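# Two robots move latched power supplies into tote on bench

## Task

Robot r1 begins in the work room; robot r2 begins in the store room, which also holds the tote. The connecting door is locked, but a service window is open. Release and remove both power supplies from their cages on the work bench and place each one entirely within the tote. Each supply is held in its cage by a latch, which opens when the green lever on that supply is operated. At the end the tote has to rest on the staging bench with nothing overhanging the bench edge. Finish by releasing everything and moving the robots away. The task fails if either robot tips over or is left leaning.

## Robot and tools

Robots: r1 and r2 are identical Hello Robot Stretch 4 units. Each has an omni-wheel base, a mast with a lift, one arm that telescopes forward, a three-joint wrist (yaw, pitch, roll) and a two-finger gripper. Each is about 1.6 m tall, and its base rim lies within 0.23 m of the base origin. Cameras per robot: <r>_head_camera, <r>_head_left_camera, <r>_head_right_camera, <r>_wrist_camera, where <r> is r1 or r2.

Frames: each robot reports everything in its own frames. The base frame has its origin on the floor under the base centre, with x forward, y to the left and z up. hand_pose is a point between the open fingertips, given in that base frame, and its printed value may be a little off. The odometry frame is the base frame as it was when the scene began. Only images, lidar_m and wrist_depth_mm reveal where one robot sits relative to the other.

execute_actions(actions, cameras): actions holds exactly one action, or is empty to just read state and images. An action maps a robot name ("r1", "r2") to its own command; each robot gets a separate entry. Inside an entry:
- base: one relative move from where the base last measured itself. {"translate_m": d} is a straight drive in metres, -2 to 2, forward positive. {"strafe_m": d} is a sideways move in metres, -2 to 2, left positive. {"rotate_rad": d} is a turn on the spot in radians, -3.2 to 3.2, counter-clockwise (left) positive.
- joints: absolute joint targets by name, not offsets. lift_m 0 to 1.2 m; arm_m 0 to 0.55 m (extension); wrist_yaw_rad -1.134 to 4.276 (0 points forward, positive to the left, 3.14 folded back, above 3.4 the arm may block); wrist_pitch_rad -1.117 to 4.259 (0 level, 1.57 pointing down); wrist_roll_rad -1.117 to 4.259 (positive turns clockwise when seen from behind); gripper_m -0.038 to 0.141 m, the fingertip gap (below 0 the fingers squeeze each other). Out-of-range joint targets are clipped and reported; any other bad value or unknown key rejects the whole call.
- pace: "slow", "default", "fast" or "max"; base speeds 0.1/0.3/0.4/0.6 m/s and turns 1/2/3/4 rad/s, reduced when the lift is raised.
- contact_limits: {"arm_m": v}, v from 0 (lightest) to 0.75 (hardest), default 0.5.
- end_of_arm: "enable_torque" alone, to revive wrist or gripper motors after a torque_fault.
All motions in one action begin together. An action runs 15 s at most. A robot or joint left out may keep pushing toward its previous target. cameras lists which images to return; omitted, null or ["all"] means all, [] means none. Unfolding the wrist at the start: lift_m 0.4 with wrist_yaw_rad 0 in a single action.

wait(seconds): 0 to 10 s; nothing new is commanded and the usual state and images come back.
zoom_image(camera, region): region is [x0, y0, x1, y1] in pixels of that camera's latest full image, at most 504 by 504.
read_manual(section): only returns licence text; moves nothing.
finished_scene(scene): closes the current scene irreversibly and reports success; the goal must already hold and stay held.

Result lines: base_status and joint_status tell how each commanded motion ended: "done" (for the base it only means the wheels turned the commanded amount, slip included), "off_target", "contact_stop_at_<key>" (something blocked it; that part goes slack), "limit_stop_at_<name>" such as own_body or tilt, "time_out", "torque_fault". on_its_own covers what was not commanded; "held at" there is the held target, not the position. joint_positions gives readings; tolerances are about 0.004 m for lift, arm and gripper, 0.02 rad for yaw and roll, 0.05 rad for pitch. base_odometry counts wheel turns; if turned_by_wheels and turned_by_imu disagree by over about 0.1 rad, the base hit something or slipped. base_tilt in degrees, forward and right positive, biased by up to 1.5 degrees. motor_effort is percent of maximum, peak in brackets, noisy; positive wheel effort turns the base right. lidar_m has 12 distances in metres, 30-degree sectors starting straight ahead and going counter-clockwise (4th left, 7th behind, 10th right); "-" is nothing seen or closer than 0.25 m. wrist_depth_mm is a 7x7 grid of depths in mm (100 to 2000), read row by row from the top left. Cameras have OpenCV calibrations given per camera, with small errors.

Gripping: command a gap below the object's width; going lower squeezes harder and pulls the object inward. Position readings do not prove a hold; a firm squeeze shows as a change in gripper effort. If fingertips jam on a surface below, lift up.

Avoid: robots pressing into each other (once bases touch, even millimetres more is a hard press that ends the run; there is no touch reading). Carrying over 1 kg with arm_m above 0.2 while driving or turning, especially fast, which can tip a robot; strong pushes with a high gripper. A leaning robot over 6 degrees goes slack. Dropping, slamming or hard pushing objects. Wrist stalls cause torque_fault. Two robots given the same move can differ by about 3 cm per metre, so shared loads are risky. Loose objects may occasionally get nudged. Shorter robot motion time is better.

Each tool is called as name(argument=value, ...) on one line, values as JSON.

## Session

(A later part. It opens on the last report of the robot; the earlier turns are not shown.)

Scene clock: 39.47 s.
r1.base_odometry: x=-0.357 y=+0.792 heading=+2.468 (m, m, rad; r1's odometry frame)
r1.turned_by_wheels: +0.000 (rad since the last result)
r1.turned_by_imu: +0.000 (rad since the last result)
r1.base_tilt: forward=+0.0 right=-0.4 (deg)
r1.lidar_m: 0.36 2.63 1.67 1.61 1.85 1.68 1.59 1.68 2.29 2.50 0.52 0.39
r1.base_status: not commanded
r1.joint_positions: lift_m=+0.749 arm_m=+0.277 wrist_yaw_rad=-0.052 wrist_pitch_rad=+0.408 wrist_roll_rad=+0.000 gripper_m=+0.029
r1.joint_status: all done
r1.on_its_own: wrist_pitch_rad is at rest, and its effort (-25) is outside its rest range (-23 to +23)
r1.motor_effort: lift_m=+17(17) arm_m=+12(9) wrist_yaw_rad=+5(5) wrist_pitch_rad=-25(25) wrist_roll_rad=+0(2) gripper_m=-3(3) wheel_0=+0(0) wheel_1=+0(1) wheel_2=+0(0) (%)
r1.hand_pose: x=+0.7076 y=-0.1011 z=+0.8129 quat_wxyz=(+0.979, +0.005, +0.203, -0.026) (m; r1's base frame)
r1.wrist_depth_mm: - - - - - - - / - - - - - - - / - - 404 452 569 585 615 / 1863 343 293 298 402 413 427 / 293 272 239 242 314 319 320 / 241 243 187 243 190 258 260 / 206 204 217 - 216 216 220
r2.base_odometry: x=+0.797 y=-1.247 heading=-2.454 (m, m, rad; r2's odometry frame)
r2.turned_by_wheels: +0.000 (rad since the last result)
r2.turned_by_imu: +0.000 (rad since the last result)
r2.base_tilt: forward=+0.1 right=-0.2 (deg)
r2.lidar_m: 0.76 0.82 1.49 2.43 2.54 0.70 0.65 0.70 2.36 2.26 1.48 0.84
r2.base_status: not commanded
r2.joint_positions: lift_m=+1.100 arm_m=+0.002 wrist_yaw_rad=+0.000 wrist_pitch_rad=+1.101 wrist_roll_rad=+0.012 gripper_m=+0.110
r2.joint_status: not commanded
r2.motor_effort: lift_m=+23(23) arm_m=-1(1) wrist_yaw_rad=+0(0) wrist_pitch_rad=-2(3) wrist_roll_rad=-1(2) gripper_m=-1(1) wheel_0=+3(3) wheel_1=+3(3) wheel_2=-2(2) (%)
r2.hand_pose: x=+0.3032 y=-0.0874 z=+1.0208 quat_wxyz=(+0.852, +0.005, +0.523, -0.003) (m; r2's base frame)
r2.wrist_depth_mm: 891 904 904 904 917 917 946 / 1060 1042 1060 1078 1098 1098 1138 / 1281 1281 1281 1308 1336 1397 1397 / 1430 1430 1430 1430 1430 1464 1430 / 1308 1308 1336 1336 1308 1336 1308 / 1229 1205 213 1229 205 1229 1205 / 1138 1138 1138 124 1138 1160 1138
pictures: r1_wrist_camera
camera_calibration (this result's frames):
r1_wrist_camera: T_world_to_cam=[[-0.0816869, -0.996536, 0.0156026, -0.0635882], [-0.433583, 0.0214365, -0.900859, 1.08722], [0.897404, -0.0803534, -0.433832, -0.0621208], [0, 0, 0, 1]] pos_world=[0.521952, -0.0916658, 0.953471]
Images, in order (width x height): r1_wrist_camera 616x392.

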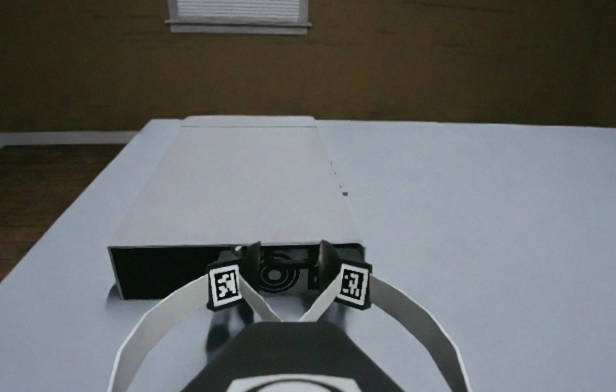

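execute_actions(actions=[{"r1":{"joints":{"arm_m":0.283,"lift_m":0.747,"gripper_m":0.005},"pace":"slow"}}], cameras=[])

execute_actions(actions=[{"r1":{"joints":{"arm_m":0.289,"lift_m":0.7445,"gripper_m":-0.017},"pace":"slow"}}], cameras=[])

execute_actions(actions=[{"r1":{"joints":{"arm_m":0.295,"lift_m":0.742,"gripper_m":-0.038},"pace":"slow"}}], cameras=["r1_wrist_camera"])

zoom_image(camera="r1_wrist_camera", region=[180, 170, 420, 330])

Scene clock: 40.97 s.
r1.base_odometry: x=-0.357 y=+0.792 heading=+2.468 (m, m, rad; r1's odometry frame)
r1.turned_by_wheels: +0.000 (rad since the last result)
r1.turned_by_imu: +0.000 (rad since the last result)
r1.base_tilt: forward=-0.1 right=-0.3 (deg)
r1.lidar_m: 0.35 2.64 1.64 1.62 1.87 1.68 1.58 1.67 2.27 2.47 0.56 0.41
r1.base_status: not commanded
r1.joint_positions: lift_m=+0.747 arm_m=+0.281 wrist_yaw_rad=-0.051 wrist_pitch_rad=+0.411 wrist_roll_rad=+0.000 gripper_m=+0.005
r1.joint_status: all done
r1.on_its_own: wrist_pitch_rad is at rest, and its effort (-33) is outside its rest range (-23 to +23)
r1.motor_effort: lift_m=+19(20) arm_m=+9(13) wrist_yaw_rad=+2(7) wrist_pitch_rad=-33(32) wrist_roll_rad=+0(0) gripper_m=-17(19) wheel_0=+0(1) wheel_1=+1(0) wheel_2=-2(2) (%)
r1.hand_pose: x=+0.7119 y=-0.1008 z=+0.8100 quat_wxyz=(+0.979, +0.005, +0.204, -0.025) (m; r1's base frame)
r1.wrist_depth_mm: - - - - - - - / - - - - - - - / - 554 389 436 549 574 597 / 1808 332 283 287 392 404 413 / 287 267 233 233 306 310 314 / 234 229 184 238 185 252 251 / 202 200 211 - 216 211 214
r2.base_odometry: x=+0.797 y=-1.247 heading=-2.454 (m, m, rad; r2's odometry frame)
r2.turned_by_wheels: +0.000 (rad since the last result)
r2.turned_by_imu: +0.000 (rad since the last result)
r2.base_tilt: forward=+0.1 right=-0.2 (deg)
r2.lidar_m: 0.80 0.85 1.49 2.42 2.54 0.68 0.63 0.69 2.40 2.28 1.49 0.81
r2.base_status: not commanded
r2.joint_positions: lift_m=+1.100 arm_m=+0.002 wrist_yaw_rad=+0.000 wrist_pitch_rad=+1.101 wrist_roll_rad=+0.012 gripper_m=+0.110
r2.joint_status: not commanded
r2.motor_effort: lift_m=+23(23) arm_m=-1(0) wrist_yaw_rad=+0(0) wrist_pitch_rad=-3(2) wrist_roll_rad=-3(2) gripper_m=+0(1) wheel_0=+3(3) wheel_1=+3(3) wheel_2=-2(2) (%)
r2.hand_pose: x=+0.3032 y=-0.0874 z=+1.0208 quat_wxyz=(+0.852, +0.005, +0.523, -0.003) (m; r2's base frame)
r2.wrist_depth_mm: 904 891 904 917 931 931 946 / 1060 1078 1060 1078 1098 1118 1118 / 1281 1281 1308 1336 1366 1366 1430 / 1430 1430 1430 1430 1397 1430 1430 / 1308 1308 1308 1308 1308 1308 1336 / 1229 1205 214 1229 205 1205 1229 / 1138 1118 1138 123 1138 1118 1138
pictures: none
No camera images: the call's "cameras" was empty. Leave "cameras" out to get every camera's image.

Scene clock: 42.03 s.
r1.base_odometry: x=-0.357 y=+0.792 heading=+2.468 (m, m, rad; r1's odometry frame)
r1.turned_by_wheels: +0.000 (rad since the last result)
r1.turned_by_imu: +0.000 (rad since the last result)
r1.base_tilt: forward=-0.1 right=-0.4 (deg)
r1.lidar_m: 0.35 2.63 1.66 1.63 1.84 1.65 1.58 1.66 2.26 2.49 0.60 0.40
r1.base_status: not commanded
r1.joint_positions: lift_m=+0.745 arm_m=+0.287 wrist_yaw_rad=-0.053 wrist_pitch_rad=+0.412 wrist_roll_rad=+0.000 gripper_m=-0.016
r1.joint_status: all done
r1.on_its_own: wrist_pitch_rad is at rest, and its effort (-35) is outside its rest range (-23 to +23)
r1.motor_effort: lift_m=+19(19) arm_m=+11(13) wrist_yaw_rad=+6(11) wrist_pitch_rad=-35(35) wrist_roll_rad=-2(1) gripper_m=-23(24) wheel_0=+0(0) wheel_1=+0(0) wheel_2=-3(3) (%)
r1.hand_pose: x=+0.7174 y=-0.1013 z=+0.8073 quat_wxyz=(+0.979, +0.005, +0.204, -0.026) (m; r1's base frame)
r1.wrist_depth_mm: - - - - - - - / - - - - - - - / - 549 379 418 539 559 591 / 1863 306 276 285 389 394 404 / 282 247 229 230 300 306 309 / 232 220 184 234 183 249 250 / 198 200 208 - 215 208 211
r2.base_odometry: x=+0.797 y=-1.247 heading=-2.454 (m, m, rad; r2's odometry frame)
r2.turned_by_wheels: +0.000 (rad since the last result)
r2.turned_by_imu: +0.000 (rad since the last result)
r2.base_tilt: forward=+0.1 right=-0.2 (deg)
r2.lidar_m: 0.78 0.84 1.52 2.44 2.55 0.70 0.64 0.70 2.39 2.28 1.49 0.84
r2.base_status: not commanded
r2.joint_positions: lift_m=+1.100 arm_m=+0.002 wrist_yaw_rad=+0.000 wrist_pitch_rad=+1.101 wrist_roll_rad=+0.012 gripper_m=+0.110
r2.joint_status: not commanded
r2.motor_effort: lift_m=+22(23) arm_m=-1(0) wrist_yaw_rad=+0(0) wrist_pitch_rad=-2(2) wrist_roll_rad=-1(2) gripper_m=-1(2) wheel_0=+3(3) wheel_1=+3(3) wheel_2=-1(2) (%)
r2.hand_pose: x=+0.3032 y=-0.0874 z=+1.0208 quat_wxyz=(+0.852, +0.005, +0.523, -0.003) (m; r2's base frame)
r2.wrist_depth_mm: 904 904 904 904 931 931 946 / 1060 1042 1078 1078 1098 1118 1118 / 1308 1281 1308 1308 1336 1366 1366 / 1430 1430 1430 1430 1430 1430 1430 / 1308 1308 1336 1308 1336 1308 1308 / 1229 1205 214 1229 206 1229 1229 / 1118 1138 1138 124 1138 1138 1160
pictures: none
No camera images: the call's "cameras" was empty. Leave "cameras" out to get every camera's image.

Scene clock: 43.07 s.
r1.base_odometry: x=-0.357 y=+0.792 heading=+2.468 (m, m, rad; r1's odometry frame)
r1.turned_by_wheels: +0.000 (rad since the last result)
r1.turned_by_imu: +0.000 (rad since the last result)
r1.base_tilt: forward=-0.1 right=-0.3 (deg)
r1.lidar_m: 0.38 2.63 1.67 1.60 1.85 1.68 1.60 1.68 2.29 2.46 0.59 0.42
r1.base_status: not commanded
r1.joint_positions: lift_m=+0.742 arm_m=+0.293 wrist_yaw_rad=-0.055 wrist_pitch_rad=+0.413 wrist_roll_rad=+0.000 gripper_m=-0.037
r1.joint_status: all done
r1.on_its_own: wrist_pitch_rad is at rest, and its effort (-37) is outside its rest range (-23 to +23)
r1.motor_effort: lift_m=+19(19) arm_m=+12(16) wrist_yaw_rad=+13(18) wrist_pitch_rad=-37(38) wrist_roll_rad=-1(0) gripper_m=-24(27) wheel_0=+1(1) wheel_1=+1(1) wheel_2=-4(4) (%)
r1.hand_pose: x=+0.7228 y=-0.1017 z=+0.8046 quat_wxyz=(+0.978, +0.006, +0.205, -0.027) (m; r1's base frame)
r1.wrist_depth_mm: - - - - - - - / - - - - - - - / - 535 373 415 525 554 574 / 1756 285 272 277 379 384 397 / 277 248 224 226 296 300 304 / 229 166 193 231 184 244 245 / 198 196 204 - 211 205 208
r2.base_odometry: x=+0.797 y=-1.247 heading=-2.454 (m, m, rad; r2's odometry frame)
r2.turned_by_wheels: +0.000 (rad since the last result)
r2.turned_by_imu: +0.000 (rad since the last result)
r2.base_tilt: forward=+0.1 right=-0.2 (deg)
r2.lidar_m: 0.78 0.83 1.50 2.41 2.55 0.71 0.64 0.73 2.35 2.28 1.46 0.84
r2.base_status: not commanded
r2.joint_positions: lift_m=+1.100 arm_m=+0.002 wrist_yaw_rad=+0.000 wrist_pitch_rad=+1.101 wrist_roll_rad=+0.012 gripper_m=+0.110
r2.joint_status: not commanded
r2.motor_effort: lift_m=+23(23) arm_m=+0(0) wrist_yaw_rad=+0(0) wrist_pitch_rad=-2(3) wrist_roll_rad=+0(2) gripper_m=-1(1) wheel_0=+3(3) wheel_1=+3(3) wheel_2=-2(2) (%)
r2.hand_pose: x=+0.3032 y=-0.0874 z=+1.0208 quat_wxyz=(+0.852, +0.005, +0.523, -0.003) (m; r2's base frame)
r2.wrist_depth_mm: 904 891 904 931 931 946 946 / 1060 1060 1060 1078 1078 1098 1118 / 1281 1281 1308 1308 1336 1366 1366 / 1430 1397 1430 1430 1430 1430 1430 / 1308 1336 1308 1336 1336 1336 1281 / 1229 1205 214 1205 205 1229 1229 / 1160 1138 1138 124 1138 1138 1138
pictures: r1_wrist_camera
camera_calibration (this result's frames):
r1_wrist_camera: T_world_to_cam=[[-0.0842113, -0.996324, 0.0157415, -0.0611309], [-0.437599, 0.0227848, -0.898881, 1.08776], [0.895218, -0.0825845, -0.437909, -0.0747633], [0, 0, 0, 1]] pos_world=[0.537786, -0.091865, 0.945993]
Images, in order (width x height): r1_wrist_camera 616x392.

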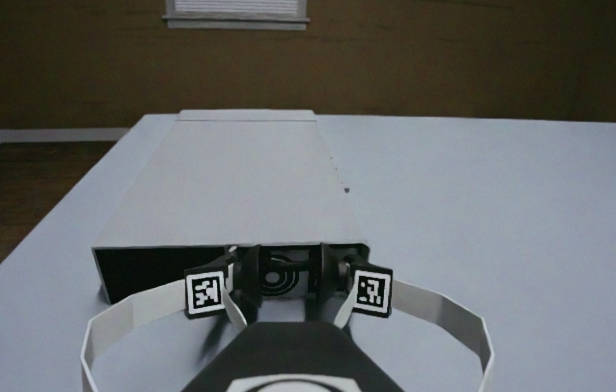

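Region (180, 170, 420, 330) of r1_wrist_camera's 616x392 image, scaled by 2.100.

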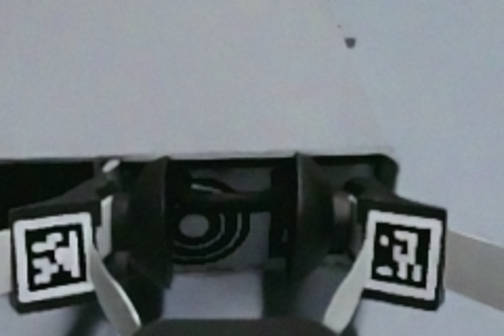

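execute_actions(actions=[{"r1":{"joints":{"arm_m":0.285,"lift_m":0.738},"pace":"slow"}}], cameras=[])

execute_actions(actions=[{"r1":{"joints":{"arm_m":0.282,"lift_m":0.737},"pace":"slow"}}], cameras=["r1_wrist_camera"])

zoom_image(camera="r1_wrist_camera", region=[180, 170, 420, 330])

Scene clock: 44.10 s.
r1.base_odometry: x=-0.357 y=+0.792 heading=+2.468 (m, m, rad; r1's odometry frame)
r1.turned_by_wheels: +0.000 (rad since the last result)
r1.turned_by_imu: +0.000 (rad since the last result)
r1.base_tilt: forward=+0.0 right=-0.3 (deg)
r1.lidar_m: 0.37 2.63 1.66 1.62 1.87 1.68 1.57 1.66 2.28 2.48 0.58 0.40
r1.base_status: not commanded
r1.joint_positions: lift_m=+0.738 arm_m=+0.287 wrist_yaw_rad=-0.047 wrist_pitch_rad=+0.404 wrist_roll_rad=+0.000 gripper_m=-0.037
r1.joint_status: all done
r1.motor_effort: lift_m=+20(18) arm_m=-13(13) wrist_yaw_rad=-11(14) wrist_pitch_rad=-12(38) wrist_roll_rad=+0(1) gripper_m=-32(31) wheel_0=-3(3) wheel_1=-1(1) wheel_2=+3(4) (%)
r1.hand_pose: x=+0.7191 y=-0.0997 z=+0.8028 quat_wxyz=(+0.979, +0.005, +0.201, -0.023) (m; r1's base frame)
r1.wrist_depth_mm: - - - - - - - / - - - - - - - / - 554 379 421 544 564 597 / 1808 303 274 279 384 394 402 / 278 245 223 224 289 303 306 / 227 163 185 232 181 245 245 / 195 195 204 - 211 204 208
r2.base_odometry: x=+0.797 y=-1.247 heading=-2.454 (m, m, rad; r2's odometry frame)
r2.turned_by_wheels: +0.000 (rad since the last result)
r2.turned_by_imu: +0.000 (rad since the last result)
r2.base_tilt: forward=+0.1 right=-0.2 (deg)
r2.lidar_m: 0.78 0.84 1.49 2.44 2.52 0.71 0.67 0.66 2.36 2.27 1.46 0.83
r2.base_status: not commanded
r2.joint_positions: lift_m=+1.100 arm_m=+0.002 wrist_yaw_rad=+0.000 wrist_pitch_rad=+1.101 wrist_roll_rad=+0.012 gripper_m=+0.110
r2.joint_status: not commanded
r2.motor_effort: lift_m=+23(23) arm_m=-1(0) wrist_yaw_rad=+0(0) wrist_pitch_rad=-2(2) wrist_roll_rad=-1(3) gripper_m=-1(2) wheel_0=+3(3) wheel_1=+3(3) wheel_2=-2(2) (%)
r2.hand_pose: x=+0.3032 y=-0.0874 z=+1.0208 quat_wxyz=(+0.852, +0.005, +0.523, -0.003) (m; r2's base frame)
r2.wrist_depth_mm: 891 891 917 917 931 931 946 / 1042 1060 1060 1078 1078 1118 1138 / 1281 1308 1308 1308 1366 1366 1366 / 1430 1464 1430 1397 1397 1397 1430 / 1308 1308 1336 1308 1336 1308 1336 / 1229 1205 214 1205 206 1229 1229 / 1138 1118 1138 124 1138 1138 1138
pictures: none
No camera images: the call's "cameras" was empty. Leave "cameras" out to get every camera's image.

Scene clock: 44.73 s.
r1.base_odometry: x=-0.357 y=+0.792 heading=+2.468 (m, m, rad; r1's odometry frame)
r1.turned_by_wheels: +0.000 (rad since the last result)
r1.turned_by_imu: +0.000 (rad since the last result)
r1.base_tilt: forward=+0.0 right=-0.3 (deg)
r1.lidar_m: 0.37 2.64 1.66 1.61 1.86 1.66 1.60 1.67 2.25 2.49 0.57 0.39
r1.base_status: not commanded
r1.joint_positions: lift_m=+0.737 arm_m=+0.285 wrist_yaw_rad=-0.045 wrist_pitch_rad=+0.402 wrist_roll_rad=+0.000 gripper_m=-0.037
r1.joint_status: all done
r1.on_its_own: wrist_yaw_rad is at rest, and its effort (-16) is outside its rest range (-13 to +13)
r1.motor_effort: lift_m=+20(19) arm_m=-15(14) wrist_yaw_rad=-16(15) wrist_pitch_rad=-5(12) wrist_roll_rad=-1(0) gripper_m=-33(34) wheel_0=-4(4) wheel_1=-1(1) wheel_2=+5(5) (%)
r1.hand_pose: x=+0.7169 y=-0.0992 z=+0.8024 quat_wxyz=(+0.980, +0.004, +0.199, -0.022) (m; r1's base frame)
r1.wrist_depth_mm: - - - - - - - / - - - - - - - / - 554 384 424 549 569 597 / 1863 304 273 279 387 397 404 / 278 259 224 228 286 304 307 / 229 217 180 233 182 244 246 / 195 195 204 - 211 204 208
r2.base_odometry: x=+0.797 y=-1.247 heading=-2.454 (m, m, rad; r2's odometry frame)
r2.turned_by_wheels: +0.000 (rad since the last result)
r2.turned_by_imu: +0.000 (rad since the last result)
r2.base_tilt: forward=+0.1 right=-0.2 (deg)
r2.lidar_m: 0.79 0.84 1.46 2.43 2.54 0.68 0.66 0.67 2.37 2.28 1.50 0.83
r2.base_status: not commanded
r2.joint_positions: lift_m=+1.100 arm_m=+0.002 wrist_yaw_rad=+0.000 wrist_pitch_rad=+1.101 wrist_roll_rad=+0.012 gripper_m=+0.110
r2.joint_status: not commanded
r2.motor_effort: lift_m=+23(23) arm_m=+0(0) wrist_yaw_rad=+0(0) wrist_pitch_rad=-3(2) wrist_roll_rad=-2(0) gripper_m=-1(0) wheel_0=+3(3) wheel_1=+3(3) wheel_2=-2(2) (%)
r2.hand_pose: x=+0.3032 y=-0.0874 z=+1.0208 quat_wxyz=(+0.852, +0.005, +0.523, -0.003) (m; r2's base frame)
r2.wrist_depth_mm: 891 904 904 904 931 931 946 / 1060 1060 1078 1078 1098 1118 1118 / 1281 1308 1308 1336 1366 1366 1366 / 1397 1430 1397 1430 1430 1430 1464 / 1281 1308 1308 1336 1308 1336 1336 / 1229 1205 213 1205 205 1229 1205 / 1138 1118 1138 124 1138 1138 1160
pictures: r1_wrist_camera
camera_calibration (this result's frames):
r1_wrist_camera: T_world_to_cam=[[-0.074389, -0.99711, 0.015409, -0.0659073], [-0.427789, 0.0179496, -0.9037, 1.07955], [0.900812, -0.0738172, -0.427888, -0.0814228], [0, 0, 0, 1]] pos_world=[0.530265, -0.0911048, 0.941768]
Images, in order (width x height): r1_wrist_camera 616x392.

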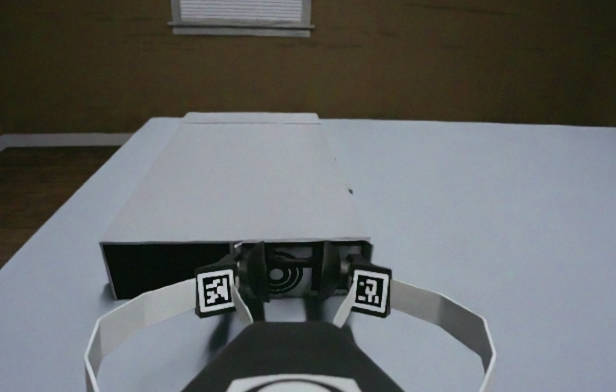

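Region (180, 170, 420, 330) of r1_wrist_camera's 616x392 image, scaled by 2.100.

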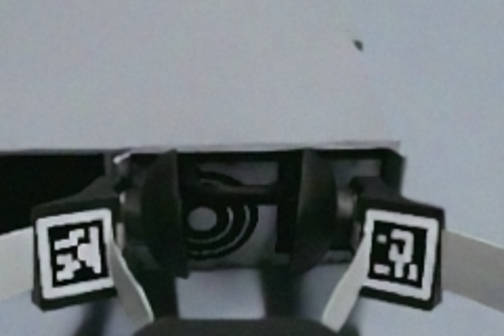

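execute_actions(actions=[{"r1":{"joints":{"arm_m":0.279},"pace":"slow"}}], cameras=["r1_wrist_camera"])

zoom_image(camera="r1_wrist_camera", region=[180, 170, 420, 330])

Scene clock: 45.50 s.
r1.base_odometry: x=-0.357 y=+0.792 heading=+2.468 (m, m, rad; r1's odometry frame)
r1.turned_by_wheels: +0.000 (rad since the last result)
r1.turned_by_imu: +0.000 (rad since the last result)
r1.base_tilt: forward=+0.0 right=-0.4 (deg)
r1.lidar_m: 0.35 2.62 1.66 1.61 1.86 1.62 1.58 1.66 2.27 2.49 0.57 0.41
r1.base_status: not commanded
r1.joint_positions: lift_m=+0.737 arm_m=+0.282 wrist_yaw_rad=-0.044 wrist_pitch_rad=+0.401 wrist_roll_rad=+0.000 gripper_m=-0.037
r1.joint_status: all done
r1.on_its_own: wrist_yaw_rad is at rest, and its effort (-19) is outside its rest range (-13 to +13)
r1.motor_effort: lift_m=+20(20) arm_m=-16(17) wrist_yaw_rad=-19(19) wrist_pitch_rad=-3(6) wrist_roll_rad=+0(1) gripper_m=-34(34) wheel_0=-5(4) wheel_1=-1(1) wheel_2=+6(6) (%)
r1.hand_pose: x=+0.7142 y=-0.0990 z=+0.8027 quat_wxyz=(+0.980, +0.004, +0.199, -0.021) (m; r1's base frame)
r1.wrist_depth_mm: - - - - - - - / - - - - - - - / - - 382 421 559 574 597 / 1863 306 277 282 389 397 402 / 281 262 230 236 289 304 306 / 229 217 183 233 182 246 245 / 195 195 205 - 211 204 208
r2.base_odometry: x=+0.797 y=-1.247 heading=-2.454 (m, m, rad; r2's odometry frame)
r2.turned_by_wheels: +0.000 (rad since the last result)
r2.turned_by_imu: +0.000 (rad since the last result)
r2.base_tilt: forward=+0.1 right=-0.2 (deg)
r2.lidar_m: 0.79 0.83 1.48 2.42 2.52 0.71 0.66 0.71 2.38 2.28 1.43 0.83
r2.base_status: not commanded
r2.joint_positions: lift_m=+1.100 arm_m=+0.002 wrist_yaw_rad=+0.000 wrist_pitch_rad=+1.101 wrist_roll_rad=+0.012 gripper_m=+0.110
r2.joint_status: not commanded
r2.motor_effort: lift_m=+23(23) arm_m=-1(0) wrist_yaw_rad=+0(0) wrist_pitch_rad=-2(3) wrist_roll_rad=-3(0) gripper_m=-2(2) wheel_0=+3(3) wheel_1=+3(3) wheel_2=-2(2) (%)
r2.hand_pose: x=+0.3032 y=-0.0874 z=+1.0208 quat_wxyz=(+0.852, +0.005, +0.523, -0.003) (m; r2's base frame)
r2.wrist_depth_mm: 904 904 904 904 931 931 931 / 1042 1078 1078 1078 1098 1118 1138 / 1281 1281 1308 1336 1336 1366 1366 / 1397 1397 1430 1430 1430 1464 1430 / 1336 1308 1336 1336 1308 1308 1308 / 1205 1205 213 1229 205 1229 1255 / 1118 1138 1138 124 1138 1138 1160
pictures: r1_wrist_camera
camera_calibration (this result's frames):
r1_wrist_camera: T_world_to_cam=[[-0.0736087, -0.997169, 0.0153825, -0.0664533], [-0.427004, 0.017574, -0.904079, 1.07829], [0.901249, -0.0731165, -0.427089, -0.0797245], [0, 0, 0, 1]] pos_world=[0.527394, -0.0910442, 0.941832]
Images, in order (width x height): r1_wrist_camera 616x392.

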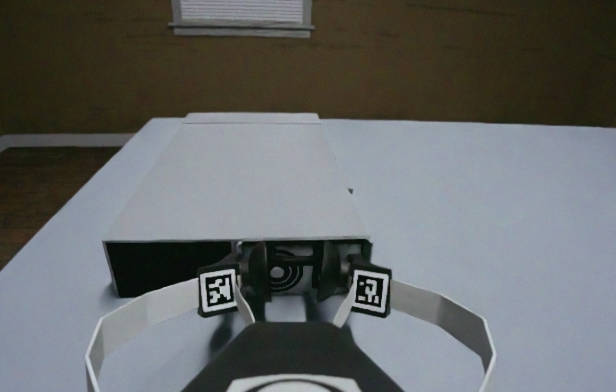

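Region (180, 170, 420, 330) of r1_wrist_camera's 616x392 image, scaled by 2.100.

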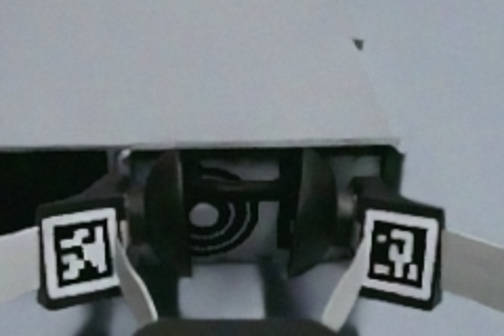

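execute_actions(actions=[{"r1":{"joints":{"arm_m":0.275,"lift_m":0.742,"gripper_m":0.002},"pace":"slow"}}], cameras=[])

execute_actions(actions=[{"r1":{"joints":{"arm_m":0.268,"lift_m":0.747,"gripper_m":0.033},"pace":"slow"}}], cameras=[])

execute_actions(actions=[{"r1":{"joints":{"arm_m":0.235},"pace":"slow"}}], cameras=[])

execute_actions(actions=[{"r1":{"base":{"strafe_m":-0.026},"joints":{"lift_m":0.733,"gripper_m":0.011,"wrist_yaw_rad":-0.10},"pace":"slow"}}], cameras=["r1_wrist_camera"])

zoom_image(camera="r1_wrist_camera", region=[180, 170, 420, 330])

Scene clock: 47.30 s.
r1.base_odometry: x=-0.357 y=+0.792 heading=+2.468 (m, m, rad; r1's odometry frame)
r1.turned_by_wheels: +0.001 (rad since the last result)
r1.turned_by_imu: +0.001 (rad since the last result)
r1.base_tilt: forward=-0.1 right=-0.3 (deg)
r1.lidar_m: 0.36 2.65 1.69 1.62 1.87 1.69 1.59 1.65 2.27 2.49 0.56 0.41
r1.base_status: not commanded
r1.joint_positions: lift_m=+0.742 arm_m=+0.275 wrist_yaw_rad=-0.053 wrist_pitch_rad=+0.409 wrist_roll_rad=+0.000 gripper_m=+0.002
r1.joint_status: all done
r1.on_its_own: wrist_pitch_rad is at rest, and its effort (-24) is outside its rest range (-23 to +23)
r1.motor_effort: lift_m=+20(26) arm_m=+0(14) wrist_yaw_rad=+7(19) wrist_pitch_rad=-24(26) wrist_roll_rad=+0(0) gripper_m=-2(35) wheel_0=+8(8) wheel_1=+5(5) wheel_2=-5(6) (%)
r1.hand_pose: x=+0.7056 y=-0.1013 z=+0.8055 quat_wxyz=(+0.979, +0.005, +0.203, -0.026) (m; r1's base frame)
r1.wrist_depth_mm: - - - - - - - / - - - - - - - / - 615 392 427 554 569 597 / 1808 332 283 287 394 402 410 / 285 267 244 232 303 307 310 / 234 235 188 187 177 249 252 / 200 198 208 - 208 209 213
r2.base_odometry: x=+0.797 y=-1.247 heading=-2.454 (m, m, rad; r2's odometry frame)
r2.turned_by_wheels: +0.000 (rad since the last result)
r2.turned_by_imu: +0.000 (rad since the last result)
r2.base_tilt: forward=+0.1 right=-0.2 (deg)
r2.lidar_m: 0.78 0.83 1.48 2.45 2.54 0.70 0.66 0.70 2.40 2.29 1.48 0.83
r2.base_status: not commanded
r2.joint_positions: lift_m=+1.100 arm_m=+0.002 wrist_yaw_rad=+0.000 wrist_pitch_rad=+1.101 wrist_roll_rad=+0.012 gripper_m=+0.110
r2.joint_status: not commanded
r2.motor_effort: lift_m=+23(22) arm_m=+0(0) wrist_yaw_rad=+0(0) wrist_pitch_rad=-3(3) wrist_roll_rad=-1(2) gripper_m=-2(2) wheel_0=+3(3) wheel_1=+3(3) wheel_2=-2(2) (%)
r2.hand_pose: x=+0.3032 y=-0.0874 z=+1.0208 quat_wxyz=(+0.852, +0.005, +0.523, -0.003) (m; r2's base frame)
r2.wrist_depth_mm: 891 891 904 917 931 931 931 / 1042 1060 1078 1078 1098 1118 1118 / 1281 1281 1336 1336 1366 1366 1366 / 1397 1397 1430 1430 1397 1397 1464 / 1308 1336 1308 1308 1336 1308 1336 / 1229 1205 214 1229 205 1205 1229 / 1138 1138 1138 124 1138 1138 1160
pictures: none
No camera images: the call's "cameras" was empty. Leave "cameras" out to get every camera's image.

Scene clock: 48.80 s.
r1.base_odometry: x=-0.357 y=+0.792 heading=+2.468 (m, m, rad; r1's odometry frame)
r1.turned_by_wheels: +0.000 (rad since the last result)
r1.turned_by_imu: +0.000 (rad since the last result)
r1.base_tilt: forward=-0.1 right=-0.4 (deg)
r1.lidar_m: 0.37 2.62 1.67 1.63 1.85 1.66 1.57 1.66 2.26 2.47 0.56 0.39
r1.base_status: not commanded
r1.joint_positions: lift_m=+0.747 arm_m=+0.269 wrist_yaw_rad=-0.052 wrist_pitch_rad=+0.407 wrist_roll_rad=+0.000 gripper_m=+0.033
r1.joint_status: all done
r1.motor_effort: lift_m=+23(23) arm_m=-5(4) wrist_yaw_rad=+4(7) wrist_pitch_rad=-19(31) wrist_roll_rad=+1(0) gripper_m=-1(0) wheel_0=+3(8) wheel_1=+2(5) wheel_2=-2(5) (%)
r1.hand_pose: x=+0.6999 y=-0.1009 z=+0.8109 quat_wxyz=(+0.979, +0.005, +0.202, -0.025) (m; r1's base frame)
r1.wrist_depth_mm: - - - - - - - / - - - - - - - / - - 407 452 569 591 627 / 1808 357 291 298 404 407 418 / 294 283 250 252 314 315 324 / 242 243 192 191 187 257 257 / 206 203 213 - 214 214 219
r2.base_odometry: x=+0.797 y=-1.247 heading=-2.454 (m, m, rad; r2's odometry frame)
r2.turned_by_wheels: +0.000 (rad since the last result)
r2.turned_by_imu: +0.000 (rad since the last result)
r2.base_tilt: forward=+0.1 right=-0.2 (deg)
r2.lidar_m: 0.80 0.85 1.47 2.44 2.54 0.70 0.64 0.71 2.38 2.29 1.50 0.83
r2.base_status: not commanded
r2.joint_positions: lift_m=+1.100 arm_m=+0.002 wrist_yaw_rad=+0.000 wrist_pitch_rad=+1.101 wrist_roll_rad=+0.012 gripper_m=+0.110
r2.joint_status: not commanded
r2.motor_effort: lift_m=+23(23) arm_m=+0(1) wrist_yaw_rad=+0(0) wrist_pitch_rad=-2(2) wrist_roll_rad=-1(2) gripper_m=-2(1) wheel_0=+3(3) wheel_1=+3(3) wheel_2=-2(2) (%)
r2.hand_pose: x=+0.3032 y=-0.0874 z=+1.0208 quat_wxyz=(+0.852, +0.005, +0.523, -0.003) (m; r2's base frame)
r2.wrist_depth_mm: 891 904 904 917 917 946 960 / 1060 1060 1078 1078 1078 1118 1138 / 1308 1308 1308 1336 1336 1366 1397 / 1430 1397 1430 1397 1430 1430 1430 / 1308 1308 1308 1308 1308 1308 1308 / 1229 1205 214 1205 205 1229 1229 / 1138 1138 1138 124 1138 1138 1138
pictures: none
No camera images: the call's "cameras" was empty. Leave "cameras" out to get every camera's image.

Scene clock: 50.23 s.
r1.base_odometry: x=-0.357 y=+0.792 heading=+2.468 (m, m, rad; r1's odometry frame)
r1.turned_by_wheels: +0.000 (rad since the last result)
r1.turned_by_imu: +0.000 (rad since the last result)
r1.base_tilt: forward=-0.1 right=-0.4 (deg)
r1.lidar_m: 0.38 2.61 1.67 1.61 1.86 1.65 1.59 1.65 2.27 2.48 0.57 0.42
r1.base_status: not commanded
r1.joint_positions: lift_m=+0.747 arm_m=+0.237 wrist_yaw_rad=-0.050 wrist_pitch_rad=+0.402 wrist_roll_rad=+0.000 gripper_m=+0.033
r1.joint_status: all done
r1.motor_effort: lift_m=+23(23) arm_m=-9(11) wrist_yaw_rad=-2(3) wrist_pitch_rad=-8(20) wrist_roll_rad=-1(0) gripper_m=-3(4) wheel_0=-1(3) wheel_1=+0(2) wheel_2=+1(2) (%)
r1.hand_pose: x=+0.6682 y=-0.1006 z=+0.8120 quat_wxyz=(+0.980, +0.005, +0.200, -0.025) (m; r1's base frame)
r1.wrist_depth_mm: - - - - - - - / - - - - - - - / - - 415 462 585 615 640 / 1921 366 301 304 413 421 430 / 301 293 281 287 317 324 324 / 243 246 192 245 189 260 262 / 207 204 217 - 218 217 222
r2.base_odometry: x=+0.797 y=-1.247 heading=-2.454 (m, m, rad; r2's odometry frame)
r2.turned_by_wheels: +0.000 (rad since the last result)
r2.turned_by_imu: +0.000 (rad since the last result)
r2.base_tilt: forward=+0.1 right=-0.2 (deg)
r2.lidar_m: 0.78 0.83 1.49 2.44 2.53 0.71 0.64 0.70 2.35 2.25 1.48 0.85
r2.base_status: not commanded
r2.joint_positions: lift_m=+1.100 arm_m=+0.002 wrist_yaw_rad=+0.000 wrist_pitch_rad=+1.101 wrist_roll_rad=+0.012 gripper_m=+0.110
r2.joint_status: not commanded
r2.motor_effort: lift_m=+23(23) arm_m=+0(1) wrist_yaw_rad=+0(0) wrist_pitch_rad=-2(2) wrist_roll_rad=-1(3) gripper_m=-1(2) wheel_0=+3(3) wheel_1=+3(3) wheel_2=-2(2) (%)
r2.hand_pose: x=+0.3032 y=-0.0874 z=+1.0208 quat_wxyz=(+0.852, +0.005, +0.523, -0.003) (m; r2's base frame)
r2.wrist_depth_mm: 891 904 891 917 931 960 946 / 1060 1078 1060 1060 1118 1138 1118 / 1255 1281 1336 1308 1336 1397 1366 / 1430 1430 1397 1397 1430 1397 1430 / 1308 1308 1336 1336 1308 1308 1336 / 1205 1205 214 1229 205 1229 1229 / 1160 1118 1160 124 1138 1138 1138
pictures: none
No camera images: the call's "cameras" was empty. Leave "cameras" out to get every camera's image.

Scene clock: 51.47 s.
r1.base_odometry: x=-0.341 y=+0.812 heading=+2.468 (m, m, rad; r1's odometry frame)
r1.turned_by_wheels: +0.000 (rad since the last result)
r1.turned_by_imu: +0.000 (rad since the last result)
r1.base_tilt: forward=-0.1 right=-0.3 (deg)
r1.lidar_m: 0.36 0.41 1.70 1.65 1.86 1.65 1.57 1.65 2.25 2.46 0.53 0.40
r1.base_status: done
r1.joint_positions: lift_m=+0.733 arm_m=+0.237 wrist_yaw_rad=-0.100 wrist_pitch_rad=+0.402 wrist_roll_rad=+0.000 gripper_m=+0.011
r1.joint_status: all done
r1.motor_effort: lift_m=+17(22) arm_m=-9(9) wrist_yaw_rad=-3(3) wrist_pitch_rad=-7(8) wrist_roll_rad=-2(1) gripper_m=-5(3) wheel_0=+1(2) wheel_1=+1(3) wheel_2=+1(1) (%)
r1.hand_pose: x=+0.6629 y=-0.1134 z=+0.7985 quat_wxyz=(+0.979, +0.010, +0.200, -0.049) (m; r1's base frame)
r1.wrist_depth_mm: - - - - - - - / - - - - - - - / - 399 379 496 549 569 591 / 351 297 272 353 384 389 397 / 272 276 278 286 294 298 301 / 225 229 187 193 221 242 242 / 191 187 201 - 202 202 206
r2.base_odometry: x=+0.797 y=-1.247 heading=-2.454 (m, m, rad; r2's odometry frame)
r2.turned_by_wheels: +0.000 (rad since the last result)
r2.turned_by_imu: +0.000 (rad since the last result)
r2.base_tilt: forward=+0.1 right=-0.2 (deg)
r2.lidar_m: 0.78 0.84 1.50 2.45 2.55 0.72 0.65 0.72 2.35 2.27 1.48 0.85
r2.base_status: not commanded
r2.joint_positions: lift_m=+1.100 arm_m=+0.002 wrist_yaw_rad=+0.000 wrist_pitch_rad=+1.101 wrist_roll_rad=+0.012 gripper_m=+0.110
r2.joint_status: not commanded
r2.motor_effort: lift_m=+23(23) arm_m=-1(1) wrist_yaw_rad=+0(0) wrist_pitch_rad=-3(2) wrist_roll_rad=-3(1) gripper_m=-1(0) wheel_0=+3(3) wheel_1=+3(3) wheel_2=-2(2) (%)
r2.hand_pose: x=+0.3032 y=-0.0874 z=+1.0208 quat_wxyz=(+0.852, +0.005, +0.523, -0.003) (m; r2's base frame)
r2.wrist_depth_mm: 891 904 904 904 931 931 946 / 1060 1060 1060 1098 1098 1118 1118 / 1281 1308 1308 1336 1366 1366 1397 / 1430 1430 1397 1430 1430 1430 1430 / 1308 1308 1308 1308 1336 1336 1308 / 1229 1205 214 1205 205 1229 1205 / 1160 1138 1160 124 1138 1138 1138
pictures: r1_wrist_camera
camera_calibration (this result's frames):
r1_wrist_camera: T_world_to_cam=[[-0.129127, -0.991508, 0.0154462, -0.0471586], [-0.426792, 0.0415087, -0.903397, 1.05489], [0.895084, -0.123245, -0.428527, -0.0367721], [0, 0, 0, 1]] pos_world=[0.477045, -0.0950774, 0.937958]
Images, in order (width x height): r1_wrist_camera 616x392.

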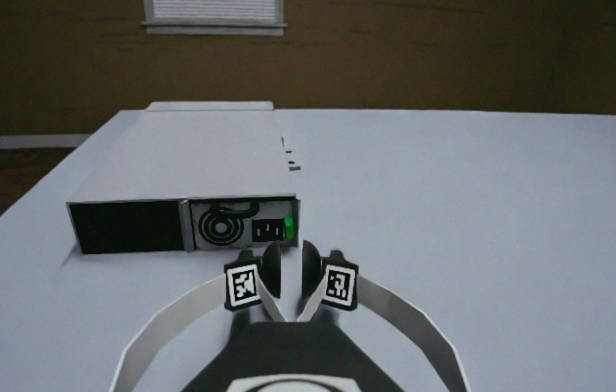

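Region (180, 170, 420, 330) of r1_wrist_camera's 616x392 image, scaled by 2.100.

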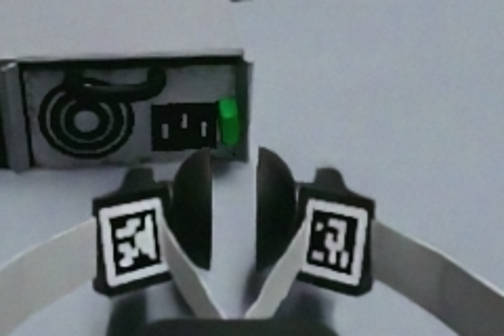

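execute_actions(actions=[{"r1":{"joints":{"arm_m":0.281},"pace":"slow"}}], cameras=["r1_wrist_camera"])

execute_actions(actions=[{"r1":{"base":{"strafe_m":0.012},"joints":{"arm_m":0.283},"pace":"slow"}}], cameras=["r1_wrist_camera"])

zoom_image(camera="r1_wrist_camera", region=[180, 170, 420, 330])

Scene clock: 53.47 s.
r1.base_odometry: x=-0.341 y=+0.812 heading=+2.468 (m, m, rad; r1's odometry frame)
r1.turned_by_wheels: +0.000 (rad since the last result)
r1.turned_by_imu: +0.000 (rad since the last result)
r1.base_tilt: forward=-0.1 right=-0.4 (deg)
r1.lidar_m: 0.35 0.39 1.68 1.65 1.90 1.69 1.57 1.69 2.27 2.44 0.56 0.40
r1.base_status: not commanded
r1.joint_positions: lift_m=+0.733 arm_m=+0.279 wrist_yaw_rad=-0.101 wrist_pitch_rad=+0.405 wrist_roll_rad=+0.000 gripper_m=+0.011
r1.joint_status: all done
r1.motor_effort: lift_m=+17(17) arm_m=+10(9) wrist_yaw_rad=+0(2) wrist_pitch_rad=-13(15) wrist_roll_rad=-1(2) gripper_m=-4(4) wheel_0=+1(1) wheel_1=+0(1) wheel_2=+1(1) (%)
r1.hand_pose: x=+0.7051 y=-0.1137 z=+0.7979 quat_wxyz=(+0.978, +0.010, +0.201, -0.049) (m; r1's base frame)
r1.wrist_depth_mm: - - - - - - - / - - - - - - - / - 394 370 484 535 559 574 / 342 259 266 353 377 389 392 / 250 260 236 240 291 298 298 / 222 226 188 194 219 239 239 / 190 186 201 - 199 200 203
r2.base_odometry: x=+0.797 y=-1.247 heading=-2.454 (m, m, rad; r2's odometry frame)
r2.turned_by_wheels: +0.000 (rad since the last result)
r2.turned_by_imu: +0.000 (rad since the last result)
r2.base_tilt: forward=+0.1 right=-0.3 (deg)
r2.lidar_m: 0.79 0.81 1.48 2.41 2.52 0.70 0.66 0.69 2.39 2.29 1.45 0.83
r2.base_status: not commanded
r2.joint_positions: lift_m=+1.100 arm_m=+0.002 wrist_yaw_rad=+0.000 wrist_pitch_rad=+1.101 wrist_roll_rad=+0.012 gripper_m=+0.110
r2.joint_status: not commanded
r2.motor_effort: lift_m=+23(23) arm_m=-1(1) wrist_yaw_rad=+0(0) wrist_pitch_rad=-3(2) wrist_roll_rad=-3(3) gripper_m=+0(1) wheel_0=+3(3) wheel_1=+3(3) wheel_2=-2(2) (%)
r2.hand_pose: x=+0.3032 y=-0.0874 z=+1.0208 quat_wxyz=(+0.852, +0.005, +0.523, -0.003) (m; r2's base frame)
r2.wrist_depth_mm: 891 904 904 917 931 931 946 / 1078 1042 1060 1078 1078 1118 1138 / 1281 1308 1308 1336 1336 1366 1366 / 1397 1397 1430 1430 1464 1430 1430 / 1308 1308 1308 1308 1308 1308 1308 / 1229 1229 214 1229 205 1229 1229 / 1138 1138 1138 124 1160 1138 1138
pictures: r1_wrist_camera
camera_calibration (this result's frames):
r1_wrist_camera: T_world_to_cam=[[-0.130412, -0.991338, 0.0155147, -0.0411397], [-0.428778, 0.0422833, -0.90242, 1.07308], [0.893947, -0.124339, -0.430579, -0.0725371], [0, 0, 0, 1]] pos_world=[0.519594, -0.095176, 0.937776]
Images, in order (width x height): r1_wrist_camera 616x392.

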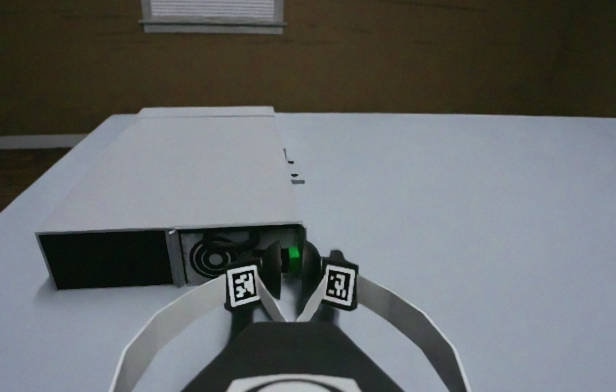

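Scene clock: 54.40 s.
r1.base_odometry: x=-0.348 y=+0.803 heading=+2.467 (m, m, rad; r1's odometry frame)
r1.turned_by_wheels: -0.001 (rad since the last result)
r1.turned_by_imu: -0.001 (rad since the last result)
r1.base_tilt: forward=+0.0 right=-0.4 (deg)
r1.lidar_m: 0.36 0.38 1.66 1.63 1.87 1.68 1.59 1.65 2.28 2.48 0.54 0.39
r1.base_status: done
r1.joint_positions: lift_m=+0.733 arm_m=+0.281 wrist_yaw_rad=-0.106 wrist_pitch_rad=+0.406 wrist_roll_rad=+0.000 gripper_m=+0.011
r1.joint_status: all done
r1.on_its_own: wrist_yaw_rad is at rest, and its effort (+15) is outside its rest range (-13 to +13)
r1.motor_effort: lift_m=+17(18) arm_m=+9(8) wrist_yaw_rad=+15(14) wrist_pitch_rad=-18(18) wrist_roll_rad=-1(1) gripper_m=-6(7) wheel_0=-6(3) wheel_1=+0(5) wheel_2=-2(1) (%)
r1.hand_pose: x=+0.7065 y=-0.1149 z=+0.7975 quat_wxyz=(+0.978, +0.011, +0.201, -0.052) (m; r1's base frame)
r1.wrist_depth_mm: - - - - - - - / - - - - - - - / - 387 366 477 535 554 574 / 345 258 263 332 375 384 392 / 251 260 234 223 291 296 296 / 220 224 186 195 185 238 238 / 190 186 199 - 198 199 203
r2.base_odometry: x=+0.797 y=-1.247 heading=-2.454 (m, m, rad; r2's odometry frame)
r2.turned_by_wheels: +0.000 (rad since the last result)
r2.turned_by_imu: +0.000 (rad since the last result)
r2.base_tilt: forward=+0.1 right=-0.2 (deg)
r2.lidar_m: 0.80 0.86 1.47 2.44 2.55 0.71 0.64 0.67 2.39 2.29 1.47 0.84
r2.base_status: not commanded
r2.joint_positions: lift_m=+1.100 arm_m=+0.002 wrist_yaw_rad=+0.000 wrist_pitch_rad=+1.101 wrist_roll_rad=+0.012 gripper_m=+0.110
r2.joint_status: not commanded
r2.motor_effort: lift_m=+23(23) arm_m=-1(0) wrist_yaw_rad=+0(0) wrist_pitch_rad=-2(2) wrist_roll_rad=-2(1) gripper_m=-2(1) wheel_0=+3(3) wheel_1=+3(3) wheel_2=-2(2) (%)
r2.hand_pose: x=+0.3032 y=-0.0874 z=+1.0208 quat_wxyz=(+0.852, +0.005, +0.523, -0.003) (m; r2's base frame)
r2.wrist_depth_mm: 891 904 917 917 917 931 946 / 1078 1078 1078 1060 1098 1118 1138 / 1281 1308 1308 1336 1366 1397 1366 / 1397 1430 1430 1430 1430 1430 1430 / 1308 1308 1336 1281 1308 1336 1336 / 1255 1229 213 1229 205 1229 1229 / 1160 1138 1138 124 1160 1138 1160
pictures: r1_wrist_camera
camera_calibration (this result's frames):
r1_wrist_camera: T_world_to_cam=[[-0.135092, -0.990711, 0.0155543, -0.0387809], [-0.429786, 0.0444461, -0.901836, 1.07386], [0.892768, -0.128516, -0.431798, -0.0728245], [0, 0, 0, 1]] pos_world=[0.521305, -0.0955084, 0.9376]
Images, in order (width x height): r1_wrist_camera 616x392.

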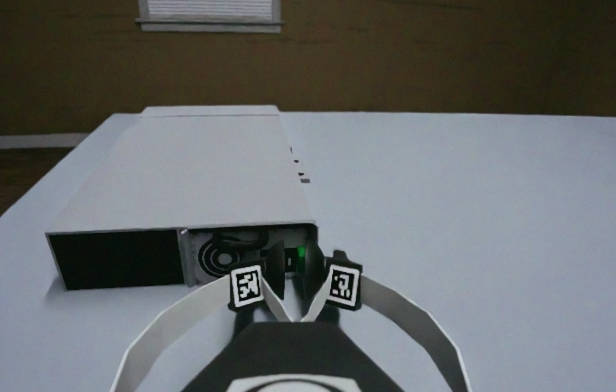

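Region (180, 170, 420, 330) of r1_wrist_camera's 616x392 image, scaled by 2.100.

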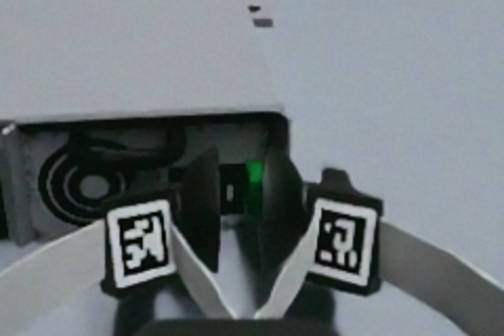

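execute_actions(actions=[{"r1":{"joints":{"arm_m":0.288,"lift_m":0.728,"gripper_m":-0.012},"pace":"slow"}}], cameras=[])

execute_actions(actions=[{"r1":{"joints":{"arm_m":0.294,"lift_m":0.725,"gripper_m":-0.038},"pace":"slow"}}], cameras=["r1_wrist_camera"])

zoom_image(camera="r1_wrist_camera", region=[180, 170, 420, 330])

Scene clock: 55.73 s.
r1.base_odometry: x=-0.348 y=+0.803 heading=+2.467 (m, m, rad; r1's odometry frame)
r1.turned_by_wheels: +0.000 (rad since the last result)
r1.turned_by_imu: +0.000 (rad since the last result)
r1.base_tilt: forward=+0.0 right=-0.4 (deg)
r1.lidar_m: 0.37 0.38 1.67 1.65 1.87 1.68 1.57 1.67 2.28 2.46 0.56 0.39
r1.base_status: not commanded
r1.joint_positions: lift_m=+0.728 arm_m=+0.287 wrist_yaw_rad=-0.104 wrist_pitch_rad=+0.404 wrist_roll_rad=+0.000 gripper_m=-0.012
r1.joint_status: all done
r1.motor_effort: lift_m=+18(17) arm_m=+8(7) wrist_yaw_rad=+10(16) wrist_pitch_rad=-11(17) wrist_roll_rad=+0(0) gripper_m=-14(13) wheel_0=-6(6) wheel_1=-1(0) wheel_2=-2(2) (%)
r1.hand_pose: x=+0.7123 y=-0.1145 z=+0.7931 quat_wxyz=(+0.978, +0.010, +0.200, -0.051) (m; r1's base frame)
r1.wrist_depth_mm: - - - - - - - / - - - - - - - / - 377 355 469 521 539 569 / 336 249 256 293 368 373 382 / 242 255 228 229 283 289 290 / 216 220 182 207 182 233 234 / 185 181 194 - 200 195 198
r2.base_odometry: x=+0.797 y=-1.247 heading=-2.454 (m, m, rad; r2's odometry frame)
r2.turned_by_wheels: +0.000 (rad since the last result)
r2.turned_by_imu: +0.000 (rad since the last result)
r2.base_tilt: forward=+0.1 right=-0.2 (deg)
r2.lidar_m: 0.79 0.81 1.46 2.44 2.51 0.71 0.65 0.66 2.39 2.29 1.48 0.82
r2.base_status: not commanded
r2.joint_positions: lift_m=+1.100 arm_m=+0.002 wrist_yaw_rad=+0.000 wrist_pitch_rad=+1.101 wrist_roll_rad=+0.012 gripper_m=+0.110
r2.joint_status: not commanded
r2.motor_effort: lift_m=+23(23) arm_m=+0(1) wrist_yaw_rad=+0(0) wrist_pitch_rad=-3(2) wrist_roll_rad=+0(1) gripper_m=-2(0) wheel_0=+3(3) wheel_1=+3(3) wheel_2=-2(3) (%)
r2.hand_pose: x=+0.3032 y=-0.0874 z=+1.0208 quat_wxyz=(+0.852, +0.005, +0.523, -0.003) (m; r2's base frame)
r2.wrist_depth_mm: 891 904 917 917 917 946 946 / 1042 1060 1078 1098 1098 1118 1138 / 1281 1281 1281 1336 1336 1336 1366 / 1430 1430 1397 1397 1430 1430 1430 / 1308 1308 1308 1308 1308 1336 1336 / 1229 1205 214 1229 205 1229 1205 / 1160 1138 1138 123 1118 1138 1160
pictures: none
No camera images: the call's "cameras" was empty. Leave "cameras" out to get every camera's image.

Scene clock: 56.87 s.
r1.base_odometry: x=-0.348 y=+0.803 heading=+2.467 (m, m, rad; r1's odometry frame)
r1.turned_by_wheels: +0.000 (rad since the last result)
r1.turned_by_imu: +0.000 (rad since the last result)
r1.base_tilt: forward=+0.0 right=-0.4 (deg)
r1.lidar_m: 0.39 0.41 1.68 1.62 1.85 1.65 1.58 1.67 2.27 2.46 0.53 0.40
r1.base_status: not commanded
r1.joint_positions: lift_m=+0.725 arm_m=+0.292 wrist_yaw_rad=-0.106 wrist_pitch_rad=+0.403 wrist_roll_rad=+0.000 gripper_m=-0.037
r1.joint_status: all done
r1.on_its_own: wrist_yaw_rad is at rest, and its effort (+14) is outside its rest range (-13 to +13)
r1.motor_effort: lift_m=+17(18) arm_m=+8(8) wrist_yaw_rad=+14(23) wrist_pitch_rad=-10(11) wrist_roll_rad=-1(2) gripper_m=-22(23) wheel_0=-5(6) wheel_1=+0(0) wheel_2=-3(3) (%)
r1.hand_pose: x=+0.7180 y=-0.1149 z=+0.7902 quat_wxyz=(+0.978, +0.011, +0.200, -0.052) (m; r1's base frame)
r1.wrist_depth_mm: - - - - - - - / - - - - - - - / - 345 347 469 512 535 559 / 324 244 249 289 362 370 379 / 239 254 219 224 279 282 287 / 213 208 180 202 181 229 230 / 182 181 190 - 197 191 195
r2.base_odometry: x=+0.797 y=-1.247 heading=-2.454 (m, m, rad; r2's odometry frame)
r2.turned_by_wheels: +0.000 (rad since the last result)
r2.turned_by_imu: +0.000 (rad since the last result)
r2.base_tilt: forward=+0.1 right=-0.2 (deg)
r2.lidar_m: 0.79 0.86 1.44 2.43 2.53 0.71 0.67 0.72 2.38 2.27 1.49 0.83
r2.base_status: not commanded
r2.joint_positions: lift_m=+1.100 arm_m=+0.002 wrist_yaw_rad=+0.000 wrist_pitch_rad=+1.101 wrist_roll_rad=+0.012 gripper_m=+0.110
r2.joint_status: not commanded
r2.motor_effort: lift_m=+23(23) arm_m=-1(1) wrist_yaw_rad=+0(0) wrist_pitch_rad=-2(2) wrist_roll_rad=-2(0) gripper_m=+0(2) wheel_0=+3(3) wheel_1=+3(3) wheel_2=-2(2) (%)
r2.hand_pose: x=+0.3032 y=-0.0874 z=+1.0208 quat_wxyz=(+0.852, +0.005, +0.523, -0.003) (m; r2's base frame)
r2.wrist_depth_mm: 904 904 917 917 917 931 946 / 1060 1078 1060 1078 1118 1118 1118 / 1281 1308 1308 1336 1336 1336 1397 / 1397 1430 1430 1430 1430 1430 1430 / 1308 1336 1336 1308 1336 1308 1336 / 1229 1205 214 1229 205 1229 1229 / 1138 1118 1138 124 1138 1160 1138
pictures: r1_wrist_camera
camera_calibration (this result's frames):
r1_wrist_camera: T_world_to_cam=[[-0.134944, -0.990732, 0.0154772, -0.0371487], [-0.427502, 0.044123, -0.902937, 1.07142], [0.893886, -0.128463, -0.429494, -0.0888179], [0, 0, 0, 1]] pos_world=[0.532413, -0.0954883, 0.929851]
Images, in order (width x height): r1_wrist_camera 616x392.

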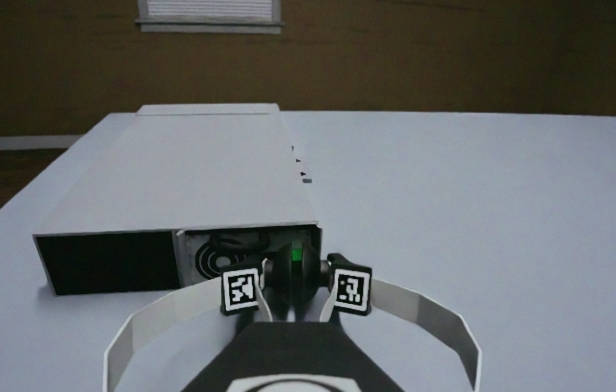

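Region (180, 170, 420, 330) of r1_wrist_camera's 616x392 image, scaled by 2.100.

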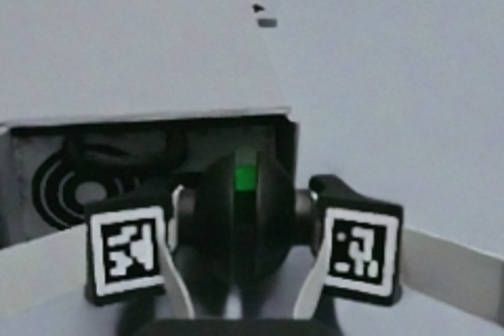

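execute_actions(actions=[{"r1":{"base":{"strafe_m":0.012},"joints":{"arm_m":0.292},"pace":"slow"}}], cameras=[])

execute_actions(actions=[{"r1":{"base":{"strafe_m":0.008},"pace":"slow"}}], cameras=["r1_wrist_camera"])

zoom_image(camera="r1_wrist_camera", region=[180, 170, 420, 330])

Scene clock: 57.97 s.
r1.base_odometry: x=-0.356 y=+0.794 heading=+2.466 (m, m, rad; r1's odometry frame)
r1.turned_by_wheels: -0.002 (rad since the last result)
r1.turned_by_imu: -0.002 (rad since the last result)
r1.base_tilt: forward=+0.0 right=-0.3 (deg)
r1.lidar_m: 0.35 0.41 1.68 1.60 1.86 1.67 1.58 1.66 2.28 2.48 0.58 0.40
r1.base_status: done
r1.joint_positions: lift_m=+0.725 arm_m=+0.292 wrist_yaw_rad=-0.106 wrist_pitch_rad=+0.402 wrist_roll_rad=+0.000 gripper_m=-0.037
r1.joint_status: all done
r1.on_its_own: wrist_yaw_rad is at rest, and its effort (+17) is outside its rest range (-13 to +13)
r1.motor_effort: lift_m=+19(19) arm_m=-3(10) wrist_yaw_rad=+17(16) wrist_pitch_rad=-5(12) wrist_roll_rad=+0(1) gripper_m=-25(27) wheel_0=-14(14) wheel_1=-5(3) wheel_2=-1(3) (%)
r1.hand_pose: x=+0.7181 y=-0.1151 z=+0.7905 quat_wxyz=(+0.979, +0.011, +0.199, -0.052) (m; r1's base frame)
r1.wrist_depth_mm: - - - - - - - / - - - - - - - / - 373 351 459 517 535 569 / 332 245 249 270 364 370 377 / 240 251 220 223 281 283 287 / 213 215 180 203 180 230 230 / 181 178 190 - 196 191 195
r2.base_odometry: x=+0.797 y=-1.247 heading=-2.454 (m, m, rad; r2's odometry frame)
r2.turned_by_wheels: +0.000 (rad since the last result)
r2.turned_by_imu: +0.000 (rad since the last result)
r2.base_tilt: forward=+0.1 right=-0.2 (deg)
r2.lidar_m: 0.79 0.84 1.47 2.43 2.57 0.70 0.66 0.68 2.38 2.26 1.48 0.82
r2.base_status: not commanded
r2.joint_positions: lift_m=+1.100 arm_m=+0.002 wrist_yaw_rad=+0.000 wrist_pitch_rad=+1.101 wrist_roll_rad=+0.012 gripper_m=+0.110
r2.joint_status: not commanded
r2.motor_effort: lift_m=+23(23) arm_m=-1(0) wrist_yaw_rad=+0(0) wrist_pitch_rad=-2(3) wrist_roll_rad=-2(3) gripper_m=-1(0) wheel_0=+3(3) wheel_1=+3(3) wheel_2=-2(2) (%)
r2.hand_pose: x=+0.3032 y=-0.0874 z=+1.0208 quat_wxyz=(+0.852, +0.005, +0.523, -0.003) (m; r2's base frame)
r2.wrist_depth_mm: 891 917 904 917 917 946 960 / 1060 1060 1078 1078 1078 1118 1118 / 1255 1308 1308 1336 1366 1366 1397 / 1397 1430 1397 1430 1397 1430 1430 / 1336 1308 1336 1308 1336 1308 1336 / 1205 1229 213 1205 205 1229 1229 / 1160 1118 1138 124 1138 1138 1138
pictures: none
No camera images: the call's "cameras" was empty. Leave "cameras" out to get every camera's image.

Scene clock: 58.77 s.
r1.base_odometry: x=-0.361 y=+0.788 heading=+2.464 (m, m, rad; r1's odometry frame)
r1.turned_by_wheels: -0.002 (rad since the last result)
r1.turned_by_imu: -0.002 (rad since the last result)
r1.base_tilt: forward=+0.0 right=-0.3 (deg)
r1.lidar_m: 0.39 2.62 1.67 1.61 1.84 1.70 1.58 1.67 2.26 2.50 0.59 0.40
r1.base_status: done
r1.joint_positions: lift_m=+0.725 arm_m=+0.292 wrist_yaw_rad=-0.109 wrist_pitch_rad=+0.401 wrist_roll_rad=+0.000 gripper_m=-0.037
r1.joint_status: not commanded
r1.on_its_own: wrist_yaw_rad is at rest, and its effort (+25) is outside its rest range (-13 to +13)
r1.motor_effort: lift_m=+19(19) arm_m=-3(3) wrist_yaw_rad=+25(24) wrist_pitch_rad=-5(6) wrist_roll_rad=-2(1) gripper_m=-25(26) wheel_0=-12(17) wheel_1=-4(7) wheel_2=-3(2) (%)
r1.hand_pose: x=+0.7178 y=-0.1158 z=+0.7906 quat_wxyz=(+0.978, +0.011, +0.199, -0.053) (m; r1's base frame)
r1.wrist_depth_mm: - - - - - - - / - - - - - - - / - 404 351 436 521 539 564 / 334 244 251 268 364 373 382 / 243 250 224 224 279 283 289 / 213 215 180 209 180 229 230 / 182 177 190 - 196 192 196
r2.base_odometry: x=+0.797 y=-1.247 heading=-2.454 (m, m, rad; r2's odometry frame)
r2.turned_by_wheels: +0.000 (rad since the last result)
r2.turned_by_imu: +0.000 (rad since the last result)
r2.base_tilt: forward=+0.1 right=-0.2 (deg)
r2.lidar_m: 0.80 0.83 1.44 2.41 2.54 0.69 0.65 0.67 2.40 2.28 1.49 0.83
r2.base_status: not commanded
r2.joint_positions: lift_m=+1.100 arm_m=+0.002 wrist_yaw_rad=+0.000 wrist_pitch_rad=+1.101 wrist_roll_rad=+0.012 gripper_m=+0.110
r2.joint_status: not commanded
r2.motor_effort: lift_m=+23(23) arm_m=+0(0) wrist_yaw_rad=+0(0) wrist_pitch_rad=-2(2) wrist_roll_rad=+0(1) gripper_m=-1(2) wheel_0=+3(3) wheel_1=+3(3) wheel_2=-2(2) (%)
r2.hand_pose: x=+0.3032 y=-0.0874 z=+1.0208 quat_wxyz=(+0.852, +0.005, +0.523, -0.003) (m; r2's base frame)
r2.wrist_depth_mm: 891 904 904 917 917 931 931 / 1060 1060 1060 1078 1098 1118 1118 / 1281 1308 1308 1308 1336 1366 1366 / 1430 1397 1430 1430 1430 1430 1397 / 1308 1308 1308 1308 1308 1366 1336 / 1255 1182 214 1229 206 1229 1205 / 1160 1138 1138 123 1138 1118 1138
pictures: r1_wrist_camera
camera_calibration (this result's frames):
r1_wrist_camera: T_world_to_cam=[[-0.13837, -0.990261, 0.0154018, -0.0354901], [-0.42552, 0.0454011, -0.90381, 1.07114], [0.894308, -0.131614, -0.427658, -0.0907471], [0, 0, 0, 1]] pos_world=[0.532036, -0.095719, 0.929844]
Images, in order (width x height): r1_wrist_camera 616x392.

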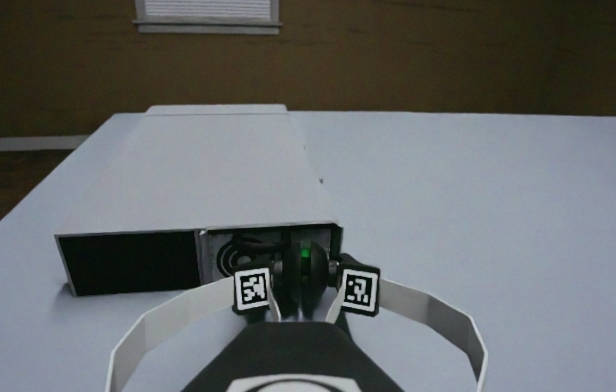

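Region (180, 170, 420, 330) of r1_wrist_camera's 616x392 image, scaled by 2.100.

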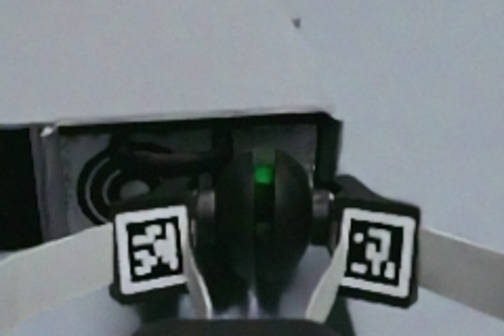

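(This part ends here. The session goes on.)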